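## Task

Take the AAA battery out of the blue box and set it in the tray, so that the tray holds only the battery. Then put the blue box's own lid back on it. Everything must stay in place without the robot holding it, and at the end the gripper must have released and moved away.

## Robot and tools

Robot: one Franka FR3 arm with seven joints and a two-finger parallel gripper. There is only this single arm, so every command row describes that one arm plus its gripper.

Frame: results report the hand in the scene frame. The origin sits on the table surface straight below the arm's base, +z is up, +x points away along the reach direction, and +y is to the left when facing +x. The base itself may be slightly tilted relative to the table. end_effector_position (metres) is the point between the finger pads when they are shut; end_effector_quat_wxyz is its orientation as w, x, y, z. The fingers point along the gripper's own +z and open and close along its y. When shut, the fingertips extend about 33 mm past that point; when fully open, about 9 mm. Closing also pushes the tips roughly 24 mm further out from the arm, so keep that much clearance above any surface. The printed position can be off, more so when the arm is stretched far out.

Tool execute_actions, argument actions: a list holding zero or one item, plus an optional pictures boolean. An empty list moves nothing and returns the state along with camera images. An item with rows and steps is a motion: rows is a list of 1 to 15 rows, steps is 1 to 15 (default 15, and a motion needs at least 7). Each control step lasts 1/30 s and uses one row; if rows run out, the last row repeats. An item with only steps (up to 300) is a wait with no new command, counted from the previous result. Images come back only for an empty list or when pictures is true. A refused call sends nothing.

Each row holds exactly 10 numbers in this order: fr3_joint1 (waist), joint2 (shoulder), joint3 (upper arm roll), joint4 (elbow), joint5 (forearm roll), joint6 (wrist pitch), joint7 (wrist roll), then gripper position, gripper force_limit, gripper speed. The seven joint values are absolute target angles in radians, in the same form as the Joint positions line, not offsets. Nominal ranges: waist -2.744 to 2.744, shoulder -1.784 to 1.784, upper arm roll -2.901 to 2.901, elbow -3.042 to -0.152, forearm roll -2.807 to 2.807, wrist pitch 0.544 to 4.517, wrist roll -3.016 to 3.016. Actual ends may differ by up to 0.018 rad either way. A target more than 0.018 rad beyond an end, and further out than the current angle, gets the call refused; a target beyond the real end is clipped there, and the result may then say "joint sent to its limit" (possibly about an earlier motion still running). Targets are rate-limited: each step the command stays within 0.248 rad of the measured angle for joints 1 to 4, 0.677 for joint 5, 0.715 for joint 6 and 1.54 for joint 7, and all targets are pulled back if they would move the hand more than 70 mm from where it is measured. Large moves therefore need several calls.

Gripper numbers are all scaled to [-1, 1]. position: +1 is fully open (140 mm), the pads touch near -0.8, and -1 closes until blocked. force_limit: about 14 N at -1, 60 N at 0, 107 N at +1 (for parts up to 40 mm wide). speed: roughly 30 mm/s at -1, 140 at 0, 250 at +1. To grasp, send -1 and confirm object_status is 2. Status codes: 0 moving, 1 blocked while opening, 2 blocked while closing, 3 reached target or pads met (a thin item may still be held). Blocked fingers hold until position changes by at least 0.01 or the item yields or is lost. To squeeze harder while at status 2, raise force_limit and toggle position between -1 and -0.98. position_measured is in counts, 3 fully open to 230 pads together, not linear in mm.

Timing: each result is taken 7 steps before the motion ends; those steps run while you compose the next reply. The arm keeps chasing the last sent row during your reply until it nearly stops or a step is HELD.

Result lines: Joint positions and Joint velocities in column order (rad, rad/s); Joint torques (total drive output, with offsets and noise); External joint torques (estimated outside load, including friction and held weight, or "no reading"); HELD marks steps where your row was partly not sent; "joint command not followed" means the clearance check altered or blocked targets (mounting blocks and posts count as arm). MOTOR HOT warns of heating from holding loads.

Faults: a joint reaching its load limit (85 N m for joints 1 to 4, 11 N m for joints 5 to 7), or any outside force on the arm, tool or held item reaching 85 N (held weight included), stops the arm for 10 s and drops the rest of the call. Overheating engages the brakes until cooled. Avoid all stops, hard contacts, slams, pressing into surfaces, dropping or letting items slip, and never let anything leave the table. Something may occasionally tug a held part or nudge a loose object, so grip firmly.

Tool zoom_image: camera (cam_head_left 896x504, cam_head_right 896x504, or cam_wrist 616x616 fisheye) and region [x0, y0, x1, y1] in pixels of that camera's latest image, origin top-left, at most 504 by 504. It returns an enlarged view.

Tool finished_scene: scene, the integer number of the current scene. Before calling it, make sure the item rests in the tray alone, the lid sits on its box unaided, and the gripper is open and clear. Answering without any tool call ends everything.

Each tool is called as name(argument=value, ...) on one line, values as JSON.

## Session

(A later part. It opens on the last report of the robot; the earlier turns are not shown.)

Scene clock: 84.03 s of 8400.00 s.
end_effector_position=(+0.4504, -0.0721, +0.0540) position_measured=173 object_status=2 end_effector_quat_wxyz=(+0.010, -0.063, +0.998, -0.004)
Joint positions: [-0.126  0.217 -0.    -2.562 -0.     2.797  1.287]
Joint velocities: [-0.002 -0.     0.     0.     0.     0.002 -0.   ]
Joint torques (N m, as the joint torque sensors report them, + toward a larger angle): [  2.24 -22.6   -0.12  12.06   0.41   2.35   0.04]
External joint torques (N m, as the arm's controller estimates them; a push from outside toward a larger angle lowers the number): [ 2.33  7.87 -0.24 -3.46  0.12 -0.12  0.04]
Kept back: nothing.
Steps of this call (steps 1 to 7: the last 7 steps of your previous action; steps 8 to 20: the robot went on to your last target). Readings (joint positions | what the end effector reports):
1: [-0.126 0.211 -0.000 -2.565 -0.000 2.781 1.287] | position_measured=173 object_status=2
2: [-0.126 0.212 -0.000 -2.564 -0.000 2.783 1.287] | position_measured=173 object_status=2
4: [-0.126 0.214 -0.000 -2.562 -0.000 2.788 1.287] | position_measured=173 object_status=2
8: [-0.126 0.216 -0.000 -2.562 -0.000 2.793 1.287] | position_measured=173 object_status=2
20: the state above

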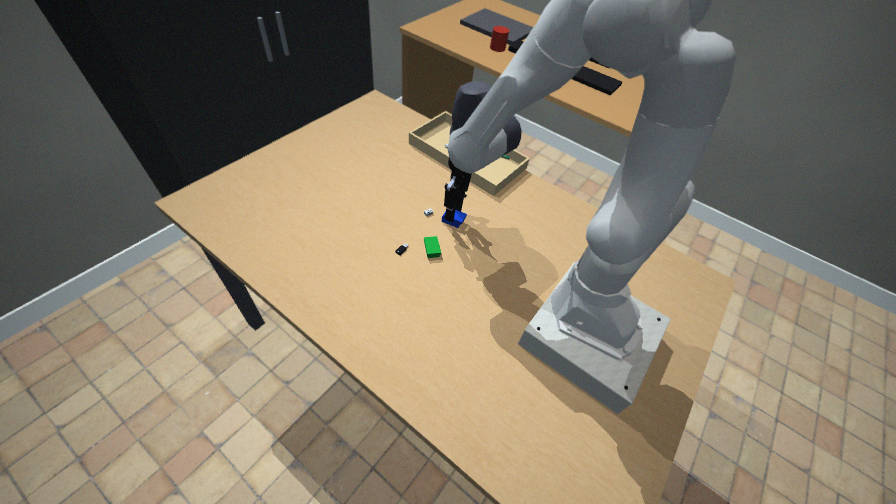

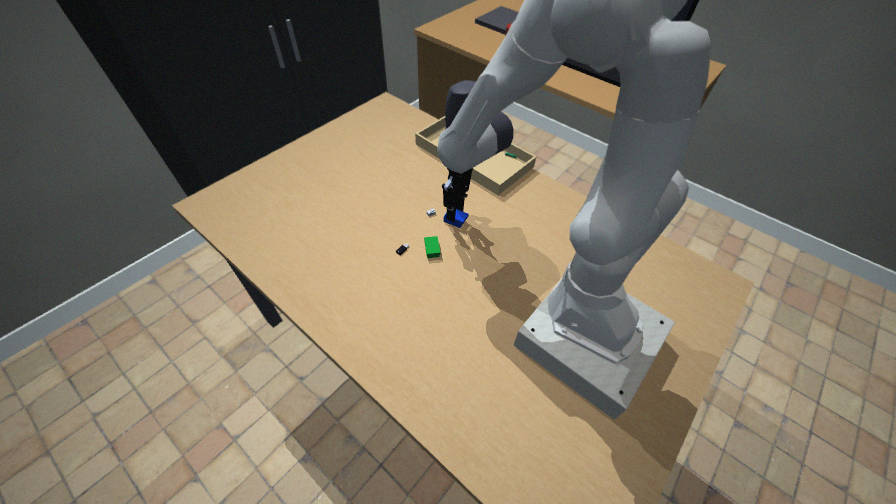

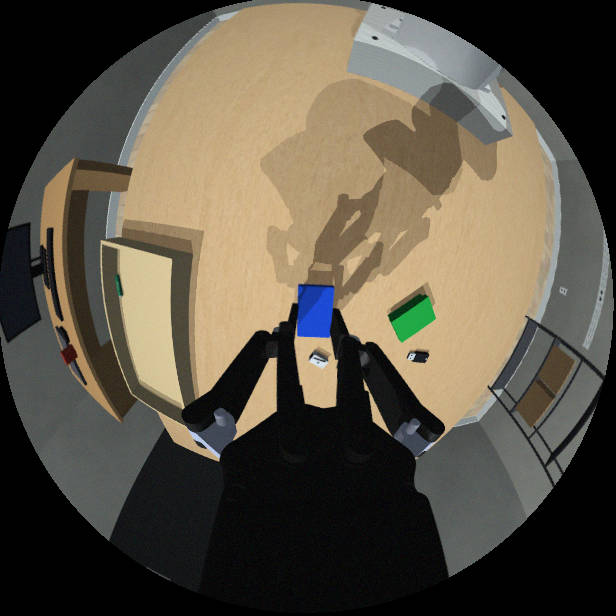

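execute_actions(actions=[{"rows":[[-0.123,0.215,0,-2.563,0,2.792,1.29,0,-0.4,-0.3]],"steps":15}])

execute_actions(actions=[{"rows":[[-0.123,0.215,0,-2.563,0,2.792,1.29,0,-0.4,0],[-0.123,0.17,0,-2.57,0,2.74,1.29,0,-0.4,0],[-0.125,0.05,0,-2.65,0,2.70,1.29,0,-0.4,0],[-0.13,-0.1,0,-2.75,0,2.65,1.29,0,-0.4,0],[-0.14,-0.25,0,-2.85,0,2.6,1.29,0,-0.4,0]],"steps":15}])

execute_actions(actions=[{"steps":20}], pictures=true)

zoom_image(camera="cam_head_left", region=[400,180,500,270])

zoom_image(camera="cam_head_right", region=[400,180,500,270])

Scene clock: 84.93 s of 8400.00 s.
end_effector_position=(+0.4502, -0.0720, +0.0543) position_measured=134 object_status=0 end_effector_quat_wxyz=(+0.010, -0.063, +0.998, -0.003)
Joint positions: [-0.126  0.215 -0.    -2.562 -0.     2.795  1.287]
Joint velocities: [ 0.001  0.     0.001  0.    -0.    -0.003 -0.   ]
Joint torques (N m, as the joint torque sensors report them, + toward a larger angle): [  1.85 -30.9   -0.24  14.47   0.37   2.16   0.07]
External joint torques (N m, as the arm's controller estimates them; a push from outside toward a larger angle lowers the number): [ 1.86 -0.56 -0.44 -0.98  0.09 -0.3   0.08]
Steps of this call (steps 1 to 15: the robot went on to your last target; steps 16 to 19: nothing new was sent; steps 20 to 27: the first 8 steps of this action). Readings (joint positions | what the end effector reports):
20: [-0.126 0.216 -0.000 -2.562 -0.000 2.797 1.287] | position_measured=173 object_status=0
21: [-0.126 0.216 -0.000 -2.562 -0.000 2.797 1.287] | position_measured=173 object_status=0
23: [-0.126 0.215 -0.000 -2.562 -0.000 2.796 1.287] | position_measured=158 object_status=0
27: the state above

Scene clock: 85.43 s of 8400.00 s.
end_effector_position=(+0.3796, -0.0637, +0.1139) position_measured=129 object_status=3 end_effector_quat_wxyz=(+0.009, -0.058, +0.998, -0.003)
Joint positions: [-0.134 -0.13   0.    -2.792  0.     2.68   1.287]
Joint velocities: [-0.048 -1.727  0.001 -0.785  0.    -0.492  0.002]
Joint torques (N m, as the joint torque sensors report them, + toward a larger angle): [-1.76 -9.99 -0.62 19.08  0.54  2.79  0.05]
External joint torques (N m, as the arm's controller estimates them; a push from outside toward a larger angle lowers the number): [-1.87 -3.06 -0.77 -3.39 -0.08 -0.36  0.07]
Steps of this call (steps 1 to 7: the last 7 steps of your previous action; steps 8 to 15: the first 8 steps of this action). Readings (joint positions | what the end effector reports):
8: [-0.126 0.215 -0.000 -2.562 -0.000 2.795 1.287] | position_measured=129 object_status=3
9: [-0.126 0.210 -0.000 -2.564 -0.000 2.787 1.287] | position_measured=129 object_status=3
11: [-0.126 0.121 -0.000 -2.627 0.000 2.755 1.287] | position_measured=129 object_status=3
15: the state above

Scene clock: 86.10 s of 8400.00 s.
end_effector_position=(+0.3550, -0.0608, +0.1312) position_measured=129 object_status=3 end_effector_quat_wxyz=(+0.003, -0.057, +0.998, -0.002)
Joint positions: [-0.137 -0.248  0.    -2.848  0.     2.604  1.287]
Joint velocities: [ 0.001 -0.002 -0.    -0.     0.001 -0.009  0.   ]
Joint torques (N m, as the joint torque sensors report them, + toward a larger angle): [ -0.38 -19.18  -0.52  16.06   0.37   2.22   0.07]
External joint torques (N m, as the arm's controller estimates them; a push from outside toward a larger angle lowers the number): [-0.36 -1.8  -0.26 -2.3  -0.05 -0.22  0.07]
Kept back: nothing.
Steps of this call (steps 1 to 7: the last 7 steps of your previous action; steps 8 to 20: the robot went on to your last target). Readings (joint positions | what the end effector reports):
1: [-0.135 -0.177 0.000 -2.810 0.000 2.666 1.287] | position_measured=129 object_status=3
2: [-0.136 -0.207 0.000 -2.821 0.000 2.656 1.287] | position_measured=129 object_status=3
4: [-0.137 -0.236 0.000 -2.834 0.000 2.639 1.287] | position_measured=129 object_status=3
8: [-0.137 -0.247 0.000 -2.846 0.000 2.619 1.287] | position_measured=129 object_status=3
20: the state above

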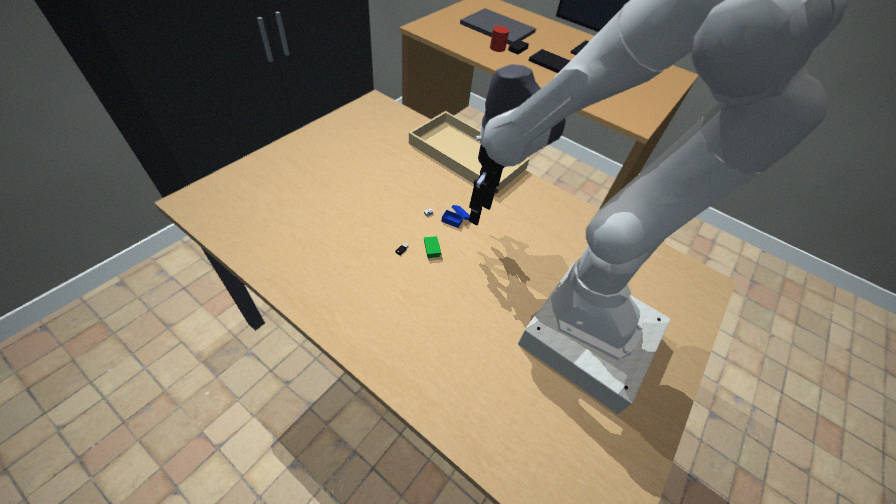

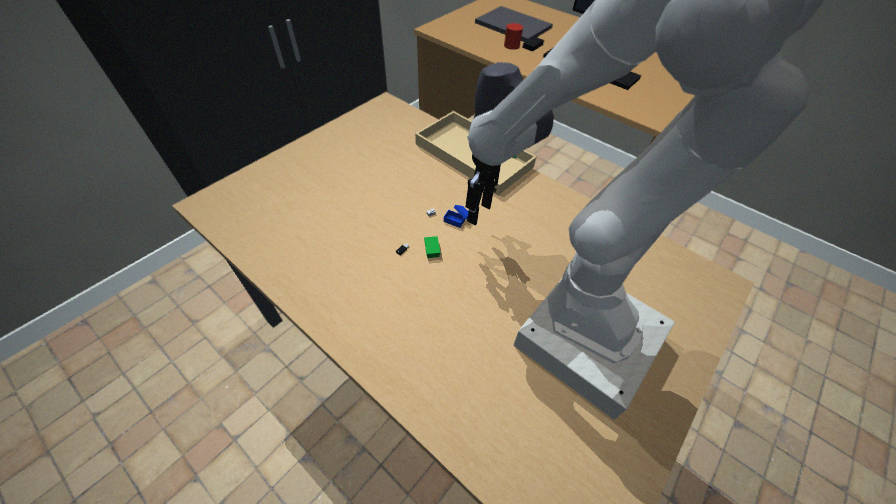

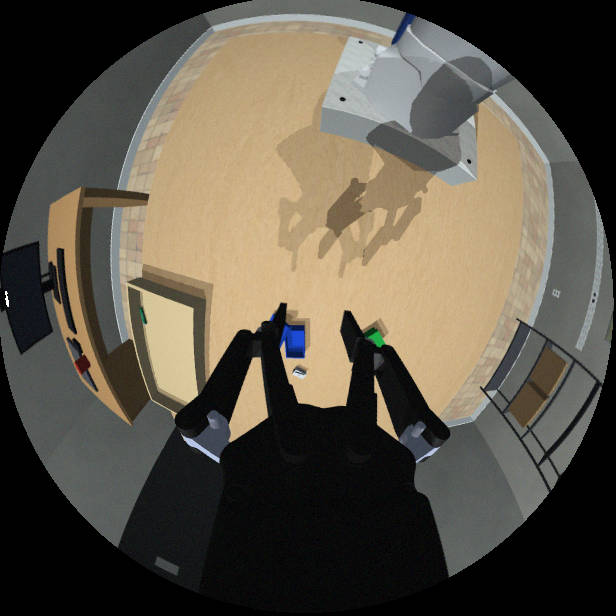

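Region (400, 180, 500, 270) of cam_head_left's 896x504 image, scaled by 5.040, with more detail than that image has; it fills the top 454 rows of this view, and the rest is white.

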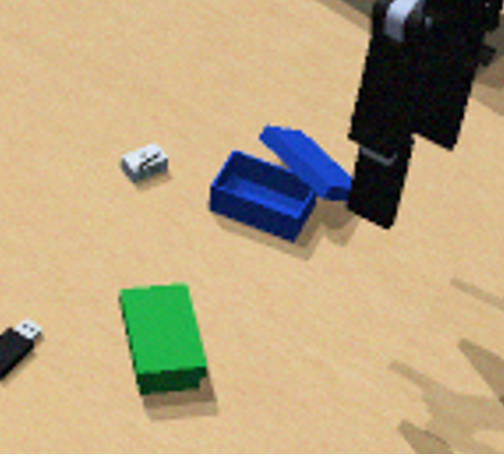

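Region (400, 180, 500, 270) of cam_head_right's 896x504 image, scaled by 5.040, with more detail than that image has; it fills the top 454 rows of this view, and the rest is white.

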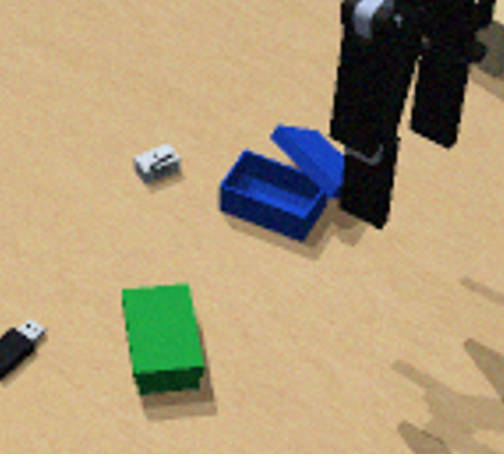

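execute_actions(actions=[{"rows":[[-0.16,-0.1,0,-2.72,0,2.62,1.29,0,-0.4,0],[-0.17,0.05,0,-2.59,0,2.64,1.29,0,-0.4,0]],"steps":15}])

execute_actions(actions=[{"steps":20}], pictures=true)

zoom_image(camera="cam_wrist", region=[230,230,410,410])

Scene clock: 86.87 s of 8400.00 s.
end_effector_position=(+0.4258, -0.0863, +0.1052) position_measured=129 object_status=3 end_effector_quat_wxyz=(-0.005, -0.042, +0.999, -0.000)
Joint positions: [-0.167  0.036 -0.    -2.605 -0.001  2.63   1.287]
Joint velocities: [-0.016  0.223 -0.001  0.158 -0.001  0.041 -0.   ]
Joint torques (N m, as the joint torque sensors report them, + toward a larger angle): [ -0.26 -29.62  -0.09  17.55   0.62   2.86   0.  ]
External joint torques (N m, as the arm's controller estimates them; a push from outside toward a larger angle lowers the number): [-0.74  0.98 -0.8  -0.54  0.33  0.35 -0.01]
Steps of this call (steps 1 to 15: the robot went on to your last target; steps 16 to 23: the first 8 steps of this action). Readings (joint positions | what the end effector reports):
16: [-0.140 -0.223 0.001 -2.825 -0.000 2.602 1.287] | position_measured=129 object_status=3
17: [-0.146 -0.167 0.002 -2.772 -0.001 2.605 1.287] | position_measured=129 object_status=3
19: [-0.158 -0.050 0.001 -2.666 -0.001 2.619 1.287] | position_measured=129 object_status=3
23: the state above

Scene clock: 87.53 s of 8400.00 s.
end_effector_position=(+0.4328, -0.0879, +0.1053) position_measured=129 object_status=3 end_effector_quat_wxyz=(-0.001, -0.042, +0.999, -0.001)
Joint positions: [-0.167  0.048 -0.    -2.592 -0.001  2.637  1.287]
Joint velocities: [ 0.001  0.001 -0.    -0.002  0.001 -0.001  0.   ]
Joint torques (N m, as the joint torque sensors report them, + toward a larger angle): [ -0.58 -26.14   0.27  17.62   0.53   2.93   0.05]
External joint torques (N m, as the arm's controller estimates them; a push from outside toward a larger angle lowers the number): [-0.51  0.89  0.3  -0.06  0.14  0.53  0.05]
Kept back: nothing.
Steps of this call (steps 1 to 7: the last 7 steps of your previous action; steps 8 to 20: the robot went on to your last target). Readings (joint positions | what the end effector reports):
1: [-0.167 0.042 -0.000 -2.601 -0.001 2.631 1.287] | position_measured=129 object_status=3
2: [-0.167 0.045 -0.000 -2.598 -0.001 2.632 1.287] | position_measured=129 object_status=3
4: [-0.167 0.047 -0.000 -2.595 -0.001 2.634 1.287] | position_measured=129 object_status=3
8: [-0.167 0.048 -0.000 -2.592 -0.001 2.636 1.287] | position_measured=129 object_status=3
20: the state above

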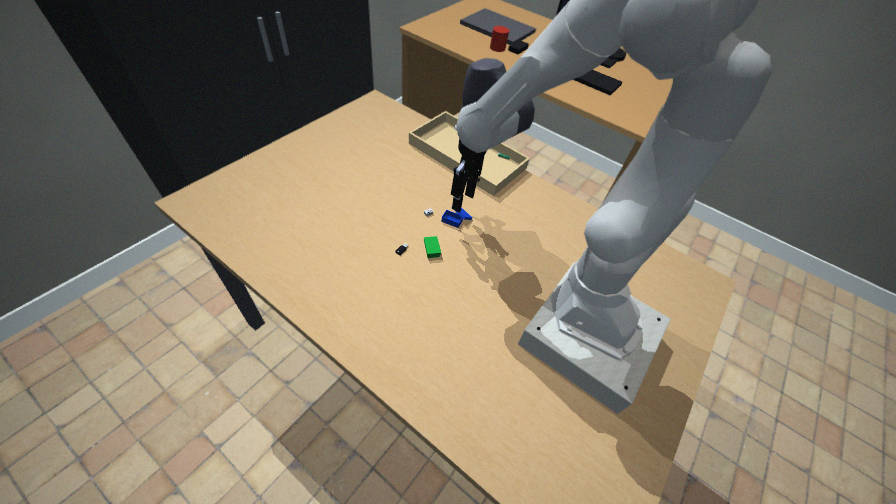

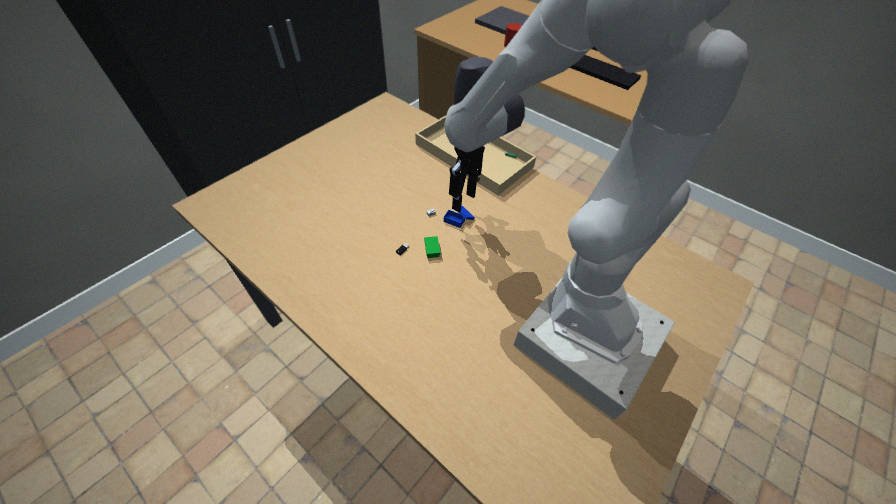

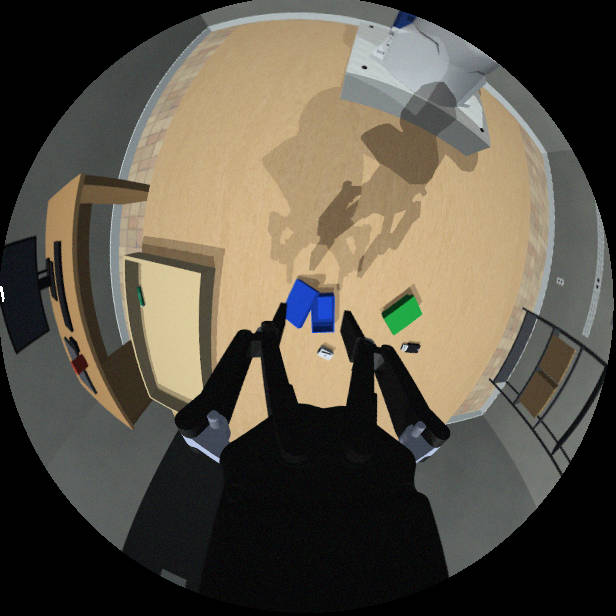

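Region (230, 230, 410, 410) of cam_wrist's 616x616 image, scaled by 2.800, with more detail than that image has.

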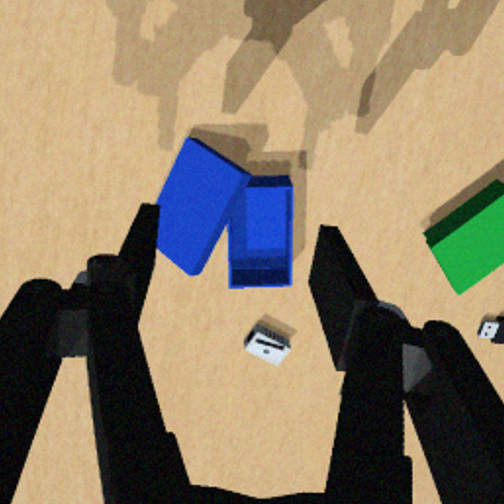

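execute_actions(actions=[{"rows":[[-0.195,0.10,0,-2.565,0,2.665,0.015,0.15,-0.4,0]],"steps":15}])

execute_actions(actions=[{"steps":45}], pictures=true)

zoom_image(camera="cam_wrist", region=[230,230,410,410])

Scene clock: 88.70 s of 8400.00 s.
end_effector_position=(+0.4355, -0.0998, +0.0928) position_measured=110 object_status=0 end_effector_quat_wxyz=(-0.004, -0.383, +0.924, +0.001)
Joint positions: [-0.192  0.098 -0.    -2.569 -0.001  2.657  0.56 ]
Joint velocities: [-0.004  0.016 -0.     0.016 -0.     0.032 -1.792]
Joint torques (N m, as the joint torque sensors report them, + toward a larger angle): [  0.04 -27.4   -0.38  17.71   0.64   2.9   -0.61]
External joint torques (N m, as the arm's controller estimates them; a push from outside toward a larger angle lowers the number): [-0.16  1.74 -0.77  0.03  0.3   0.39 -0.64]
Steps of this call (steps 1 to 15: the robot went on to your last target; steps 16 to 27: nothing new was sent; steps 28 to 35: the first 8 steps of this action). Readings (joint positions | what the end effector reports):
28: [-0.171 0.056 0.002 -2.586 -0.001 2.641 1.185] | position_measured=129 object_status=0
29: [-0.177 0.069 0.002 -2.578 -0.001 2.645 1.063] | position_measured=123 object_status=0
31: [-0.187 0.088 0.001 -2.572 -0.001 2.651 0.858] | position_measured=111 object_status=0
35: the state above

Scene clock: 90.20 s of 8400.00 s.
end_effector_position=(+0.4383, -0.1005, +0.0937) position_measured=110 object_status=3 end_effector_quat_wxyz=(-0.001, -0.615, +0.789, -0.001)
Joint positions: [-0.192  0.098 -0.    -2.567 -0.001  2.663  0.022]
Joint velocities: [ 0.001 -0.001 -0.001 -0.     0.    -0.    -0.015]
Joint torques (N m, as the joint torque sensors report them, + toward a larger angle): [ -0.78 -27.39   0.6   17.34   0.58   2.85  -0.33]
External joint torques (N m, as the arm's controller estimates them; a push from outside toward a larger angle lowers the number): [-0.77  1.26  0.52 -0.19  0.22  0.34 -0.33]
Kept back: nothing.
Steps of this call (steps 1 to 7: the last 7 steps of your previous action; steps 8 to 45: the robot went on to your last target). Readings (joint positions | what the end effector reports):
1: [-0.192 0.098 -0.000 -2.568 -0.001 2.658 0.503] | position_measured=110 object_status=0
2: [-0.192 0.098 -0.000 -2.568 -0.001 2.659 0.453] | position_measured=110 object_status=3
4: [-0.192 0.098 -0.000 -2.567 -0.001 2.660 0.367] | position_measured=110 object_status=3
8: [-0.192 0.098 -0.000 -2.567 -0.001 2.661 0.244] | position_measured=110 object_status=3
45: the state above

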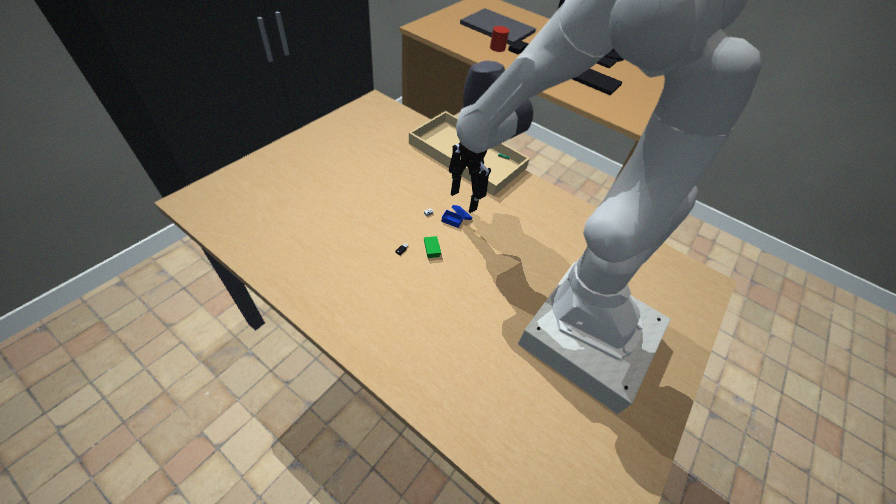

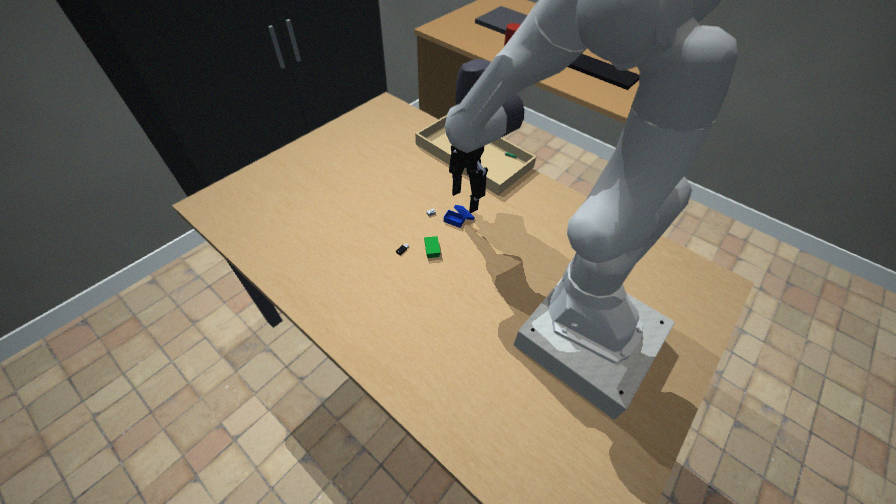

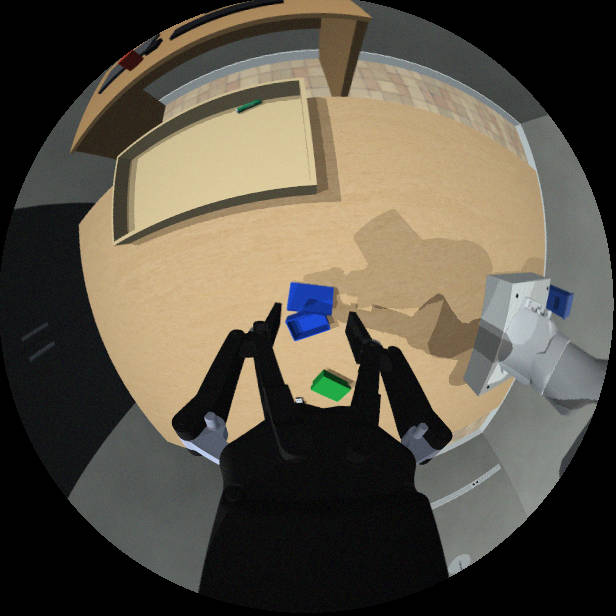

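Region (230, 230, 410, 410) of cam_wrist's 616x616 image, scaled by 2.800, with more detail than that image has.

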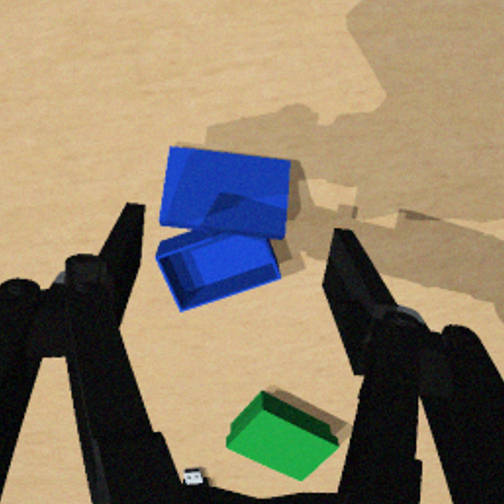

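execute_actions(actions=[{"rows":[[-0.217,0.19,0,-2.55,0,2.74,0.105,0.15,-0.4,0]],"steps":15}])

execute_actions(actions=[{"steps":20}], pictures=true)

zoom_image(camera="cam_wrist", region=[230,230,410,410])

Scene clock: 91.00 s of 8400.00 s.
end_effector_position=(+0.4334, -0.1095, +0.0626) position_measured=110 object_status=3 end_effector_quat_wxyz=(-0.007, -0.588, +0.809, +0.006)
Joint positions: [-0.214  0.189 -0.    -2.553 -0.001  2.72   0.066]
Joint velocities: [-0.003  0.021  0.001  0.001  0.001  0.097  0.116]
Joint torques (N m, as the joint torque sensors report them, + toward a larger angle): [  0.26 -29.48   0.05  17.39   0.56   3.01   0.26]
External joint torques (N m, as the arm's controller estimates them; a push from outside toward a larger angle lowers the number): [ 0.02  1.95 -0.46  0.44  0.28  0.45  0.26]
Steps of this call (steps 1 to 15: the robot went on to your last target; step 16: nothing new was sent; steps 17 to 24: the first 8 steps of this action). Readings (joint positions | what the end effector reports):
17: [-0.196 0.110 0.002 -2.561 -0.001 2.674 0.026] | position_measured=110 object_status=3
18: [-0.201 0.133 0.002 -2.554 -0.001 2.687 0.033] | position_measured=110 object_status=3
20: [-0.209 0.169 0.001 -2.553 -0.001 2.703 0.047] | position_measured=110 object_status=3
24: the state above

Scene clock: 91.67 s of 8400.00 s.
end_effector_position=(+0.4392, -0.1110, +0.0642) position_measured=110 object_status=3 end_effector_quat_wxyz=(-0.001, -0.575, +0.818, -0.000)
Joint positions: [-0.214  0.189 -0.    -2.552 -0.001  2.737  0.098]
Joint velocities: [-0.001 -0.    -0.001  0.001  0.001  0.003  0.013]
Joint torques (N m, as the joint torque sensors report them, + toward a larger angle): [ -0.38 -29.25   0.05  16.18   0.5    2.98   0.11]
External joint torques (N m, as the arm's controller estimates them; a push from outside toward a larger angle lowers the number): [-0.19  0.99  0.05 -0.02  0.18  0.48  0.11]
Kept back: nothing.
Steps of this call (steps 1 to 7: the last 7 steps of your previous action; steps 8 to 20: the robot went on to your last target). Readings (joint positions | what the end effector reports):
1: [-0.214 0.189 -0.000 -2.553 -0.001 2.723 0.070] | position_measured=110 object_status=3
2: [-0.214 0.189 -0.000 -2.553 -0.001 2.726 0.073] | position_measured=110 object_status=3
4: [-0.214 0.189 -0.000 -2.552 -0.001 2.730 0.079] | position_measured=110 object_status=3
8: [-0.214 0.189 -0.000 -2.552 -0.001 2.734 0.087] | position_measured=110 object_status=3
20: the state above

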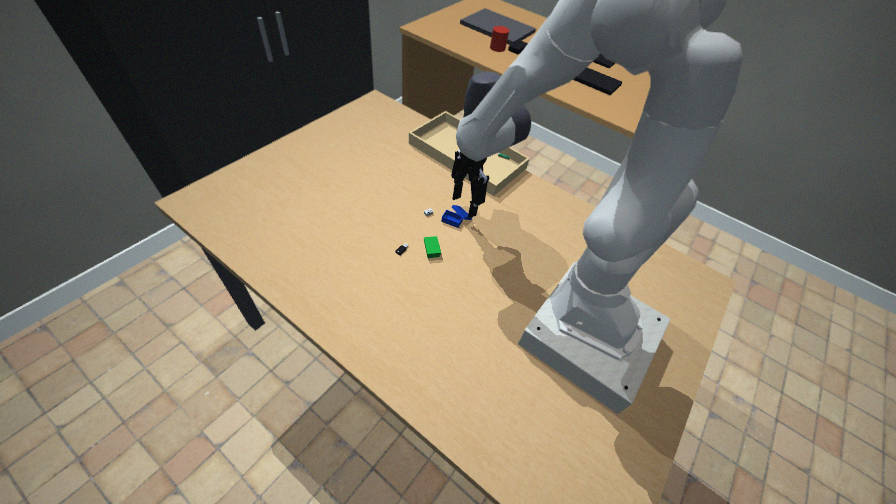

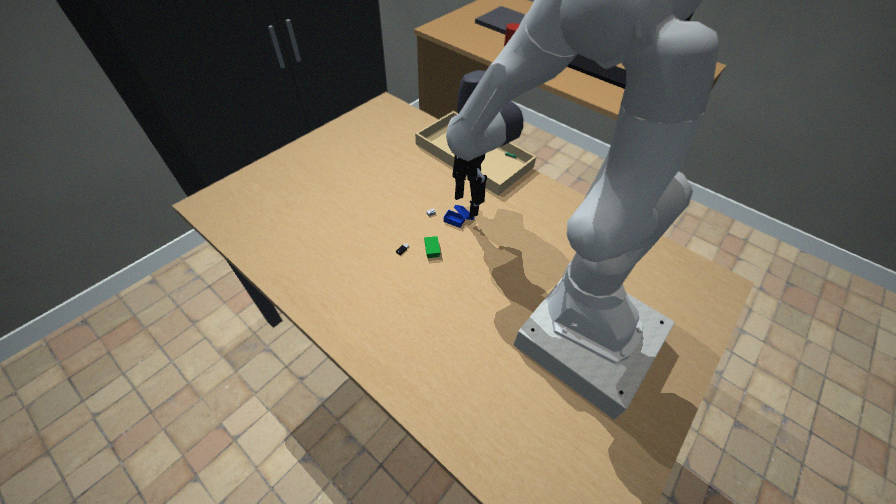

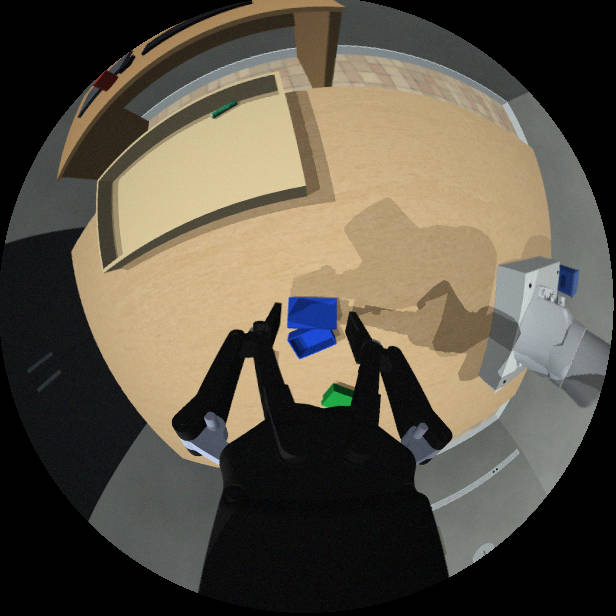

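Region (230, 230, 410, 410) of cam_wrist's 616x616 image, scaled by 2.800, with more detail than that image has.

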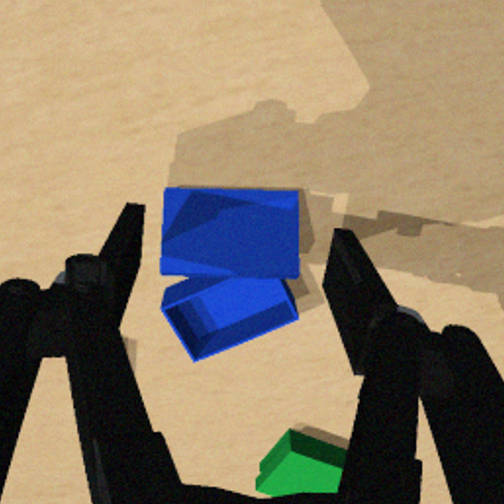

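execute_actions(actions=[{"rows":[[-0.217,0.21,0,-2.548,0,2.76,0.105,0.15,-0.4,0],[-0.217,0.23,0,-2.546,0,2.778,0.105,0.15,-0.4,0],[-0.217,0.25,0,-2.544,0,2.796,0.105,0.15,-0.4,0],[-0.217,0.266,0,-2.542,0,2.81,0.105,0.15,-0.4,0]],"steps":15}])

execute_actions(actions=[{"steps":22}], pictures=true)

execute_actions(actions=[{"rows":[[-0.217,0.266,0,-2.542,0,2.81,0.105,-1,-0.4,-0.3]],"steps":15}])

execute_actions(actions=[{"steps":15}], pictures=true)

zoom_image(camera="cam_wrist", region=[230,230,410,410])

zoom_image(camera="cam_head_left", region=[410,170,510,260])

Scene clock: 92.37 s of 8400.00 s.
end_effector_position=(+0.4341, -0.1098, +0.0378) position_measured=110 object_status=3 end_effector_quat_wxyz=(-0.007, -0.574, +0.819, +0.006)
Joint positions: [-0.214  0.262 -0.    -2.544 -0.001  2.787  0.101]
Joint velocities: [-0.001  0.09   0.     0.001 -0.     0.112  0.002]
Joint torques (N m, as the joint torque sensors report them, + toward a larger angle): [ -0.98 -33.87  -0.06  15.38   0.46   3.29   0.05]
External joint torques (N m, as the arm's controller estimates them; a push from outside toward a larger angle lowers the number): [-0.91  0.59 -0.24 -1.45  0.2   0.53  0.05]
Steps of this call (steps 1 to 13: the robot went on to your last target; steps 14 to 21: the first 8 steps of this action). Readings (joint positions | what the end effector reports):
14: [-0.214 0.191 -0.000 -2.551 -0.001 2.740 0.101] | position_measured=110 object_status=3
15: [-0.214 0.199 -0.000 -2.549 -0.001 2.747 0.101] | position_measured=110 object_status=3
17: [-0.214 0.226 -0.000 -2.544 -0.001 2.765 0.101] | position_measured=110 object_status=3
21: the state above

Scene clock: 93.10 s of 8400.00 s.
end_effector_position=(+0.4396, -0.1112, +0.0384) position_measured=110 object_status=3 end_effector_quat_wxyz=(-0.001, -0.574, +0.819, -0.001)
Joint positions: [-0.214  0.265 -0.    -2.544 -0.001  2.807  0.102]
Joint velocities: [-0.001 -0.001  0.    -0.     0.001  0.001  0.   ]
Joint torques (N m, as the joint torque sensors report them, + toward a larger angle): [ -0.16 -30.64   0.43  14.51   0.53   2.97   0.1 ]
External joint torques (N m, as the arm's controller estimates them; a push from outside toward a larger angle lowers the number): [-0.03  0.93  0.3  -0.54  0.26  0.47  0.1 ]
Kept back: nothing.
Steps of this call (steps 1 to 7: the last 7 steps of your previous action; steps 8 to 22: the robot went on to your last target). Readings (joint positions | what the end effector reports):
1: [-0.214 0.264 -0.000 -2.544 -0.001 2.790 0.101] | position_measured=110 object_status=3
2: [-0.214 0.265 -0.000 -2.544 -0.001 2.793 0.101] | position_measured=110 object_status=3
4: [-0.214 0.265 -0.000 -2.544 -0.001 2.798 0.101] | position_measured=110 object_status=3
8: [-0.214 0.265 -0.000 -2.544 -0.001 2.803 0.102] | position_measured=110 object_status=3
22: the state above

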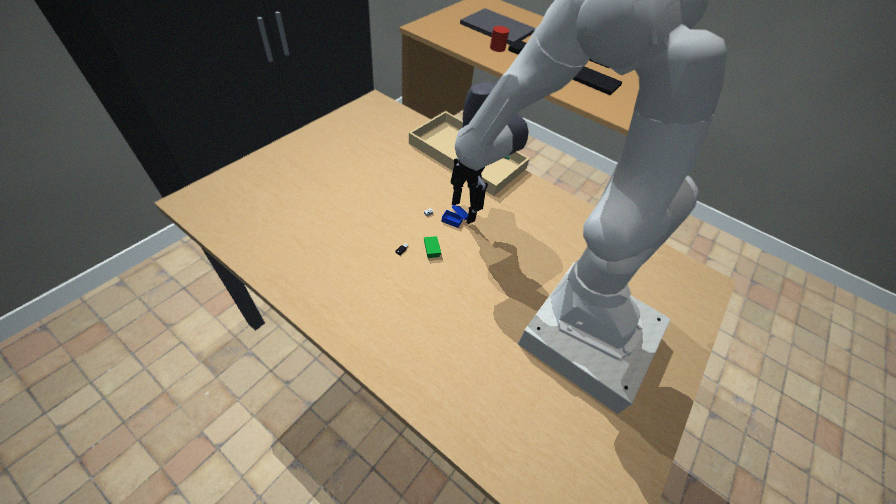

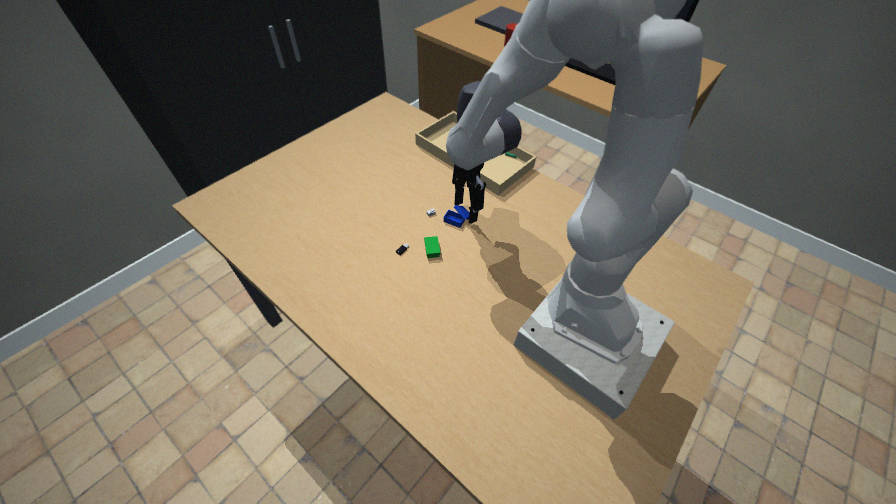

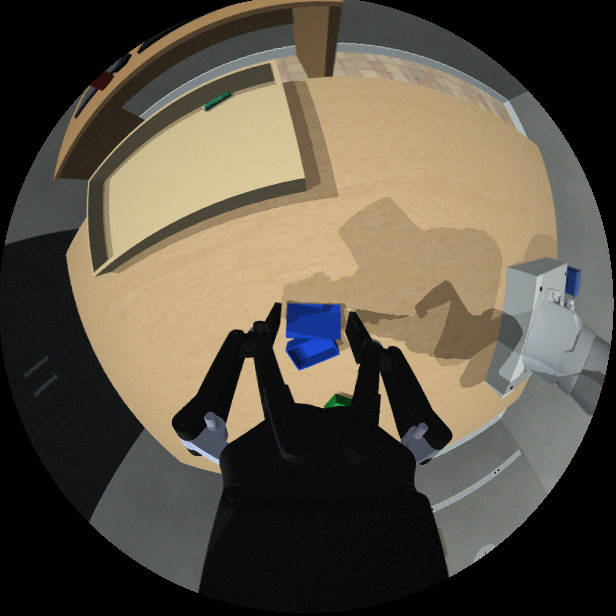

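Scene clock: 93.37 s of 8400.00 s.
end_effector_position=(+0.4405, -0.1114, +0.0390) position_measured=139 object_status=0 end_effector_quat_wxyz=(+0.000, -0.574, +0.819, -0.002)
Joint positions: [-0.215  0.264 -0.    -2.543 -0.001  2.808  0.102]
Joint velocities: [-0.001  0.002 -0.001  0.     0.001  0.     0.001]
Joint torques (N m, as the joint torque sensors report them, + toward a larger angle): [ -0.46 -30.65  -0.69  14.45   0.43   2.93   0.04]
External joint torques (N m, as the arm's controller estimates them; a push from outside toward a larger angle lowers the number): [-0.34  0.83 -0.82 -0.57  0.16  0.43  0.04]
Steps of this call (steps 1 to 8: the first 8 steps of this action). Readings (joint positions | what the end effector reports):
1: [-0.214 0.265 -0.000 -2.544 -0.001 2.807 0.102] | position_measured=110 object_status=0
2: [-0.214 0.265 -0.000 -2.544 -0.001 2.807 0.102] | position_measured=114 object_status=0
4: [-0.214 0.265 -0.000 -2.544 -0.001 2.808 0.102] | position_measured=125 object_status=0
8: the state above

Scene clock: 93.87 s of 8400.00 s.
end_effector_position=(+0.4405, -0.1114, +0.0389) position_measured=139 object_status=2 end_effector_quat_wxyz=(-0.000, -0.574, +0.819, -0.002)
Joint positions: [-0.215  0.264 -0.    -2.543 -0.001  2.808  0.102]
Joint velocities: [-0.    -0.001 -0.    -0.     0.    -0.     0.001]
Joint torques (N m, as the joint torque sensors report them, + toward a larger angle): [ -1.13 -30.54   0.01  14.62   0.55   2.8    0.1 ]
External joint torques (N m, as the arm's controller estimates them; a push from outside toward a larger angle lowers the number): [-1.01  0.97 -0.12 -0.45  0.27  0.3   0.1 ]
Kept back: nothing.
Steps of this call (steps 1 to 7: the last 7 steps of your previous action; steps 8 to 15: the robot went on to your last target). Readings (joint positions | what the end effector reports):
1: [-0.215 0.264 -0.000 -2.543 -0.001 2.808 0.102] | position_measured=139 object_status=0
2: [-0.215 0.264 -0.000 -2.543 -0.001 2.808 0.102] | position_measured=139 object_status=0
4: [-0.215 0.264 -0.000 -2.543 -0.001 2.808 0.102] | position_measured=139 object_status=2
8: [-0.215 0.264 -0.000 -2.543 -0.001 2.808 0.102] | position_measured=139 object_status=2
15: the state above
The arm was judged still, so your last target was given up. Only a new action makes it travel on or press farther. Fingers that are still opening or closing keep moving.

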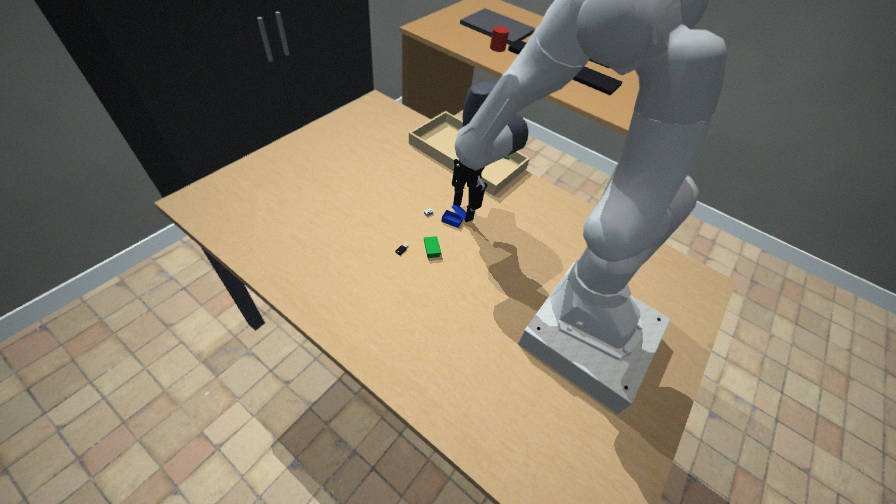

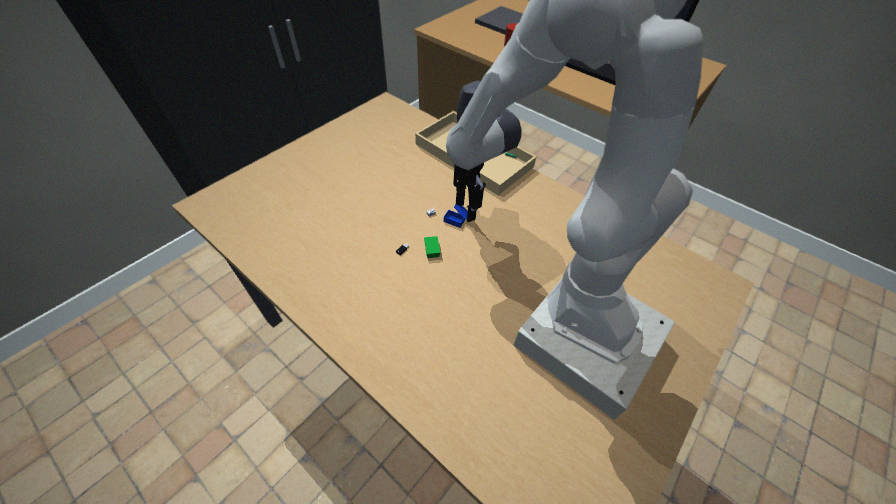

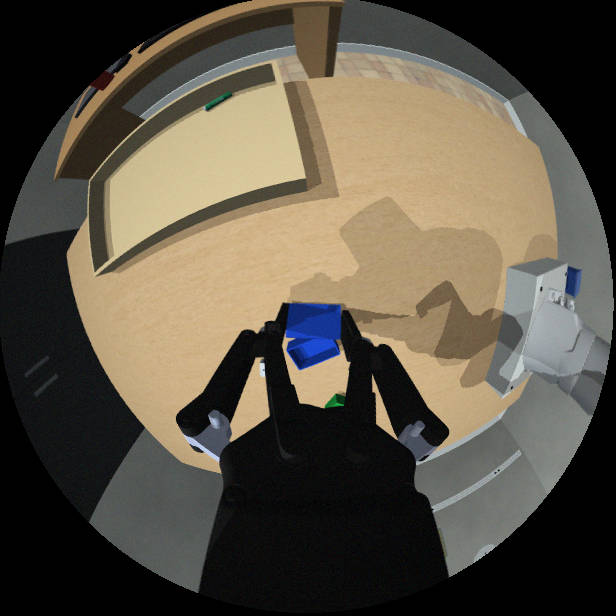

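Region (230, 230, 410, 410) of cam_wrist's 616x616 image, scaled by 2.800, with more detail than that image has.

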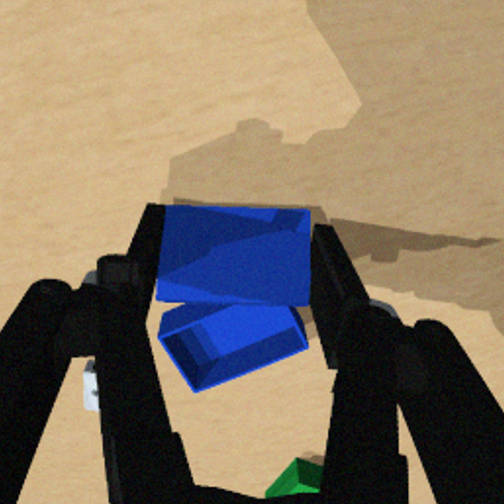

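Region (410, 170, 510, 260) of cam_head_left's 896x504 image, scaled by 5.040, with more detail than that image has; it fills the top 454 rows of this view, and the rest is white.

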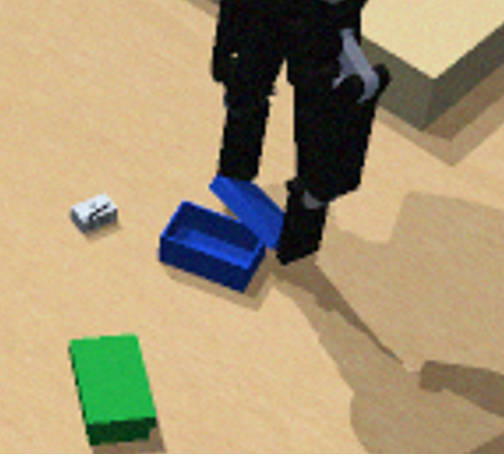

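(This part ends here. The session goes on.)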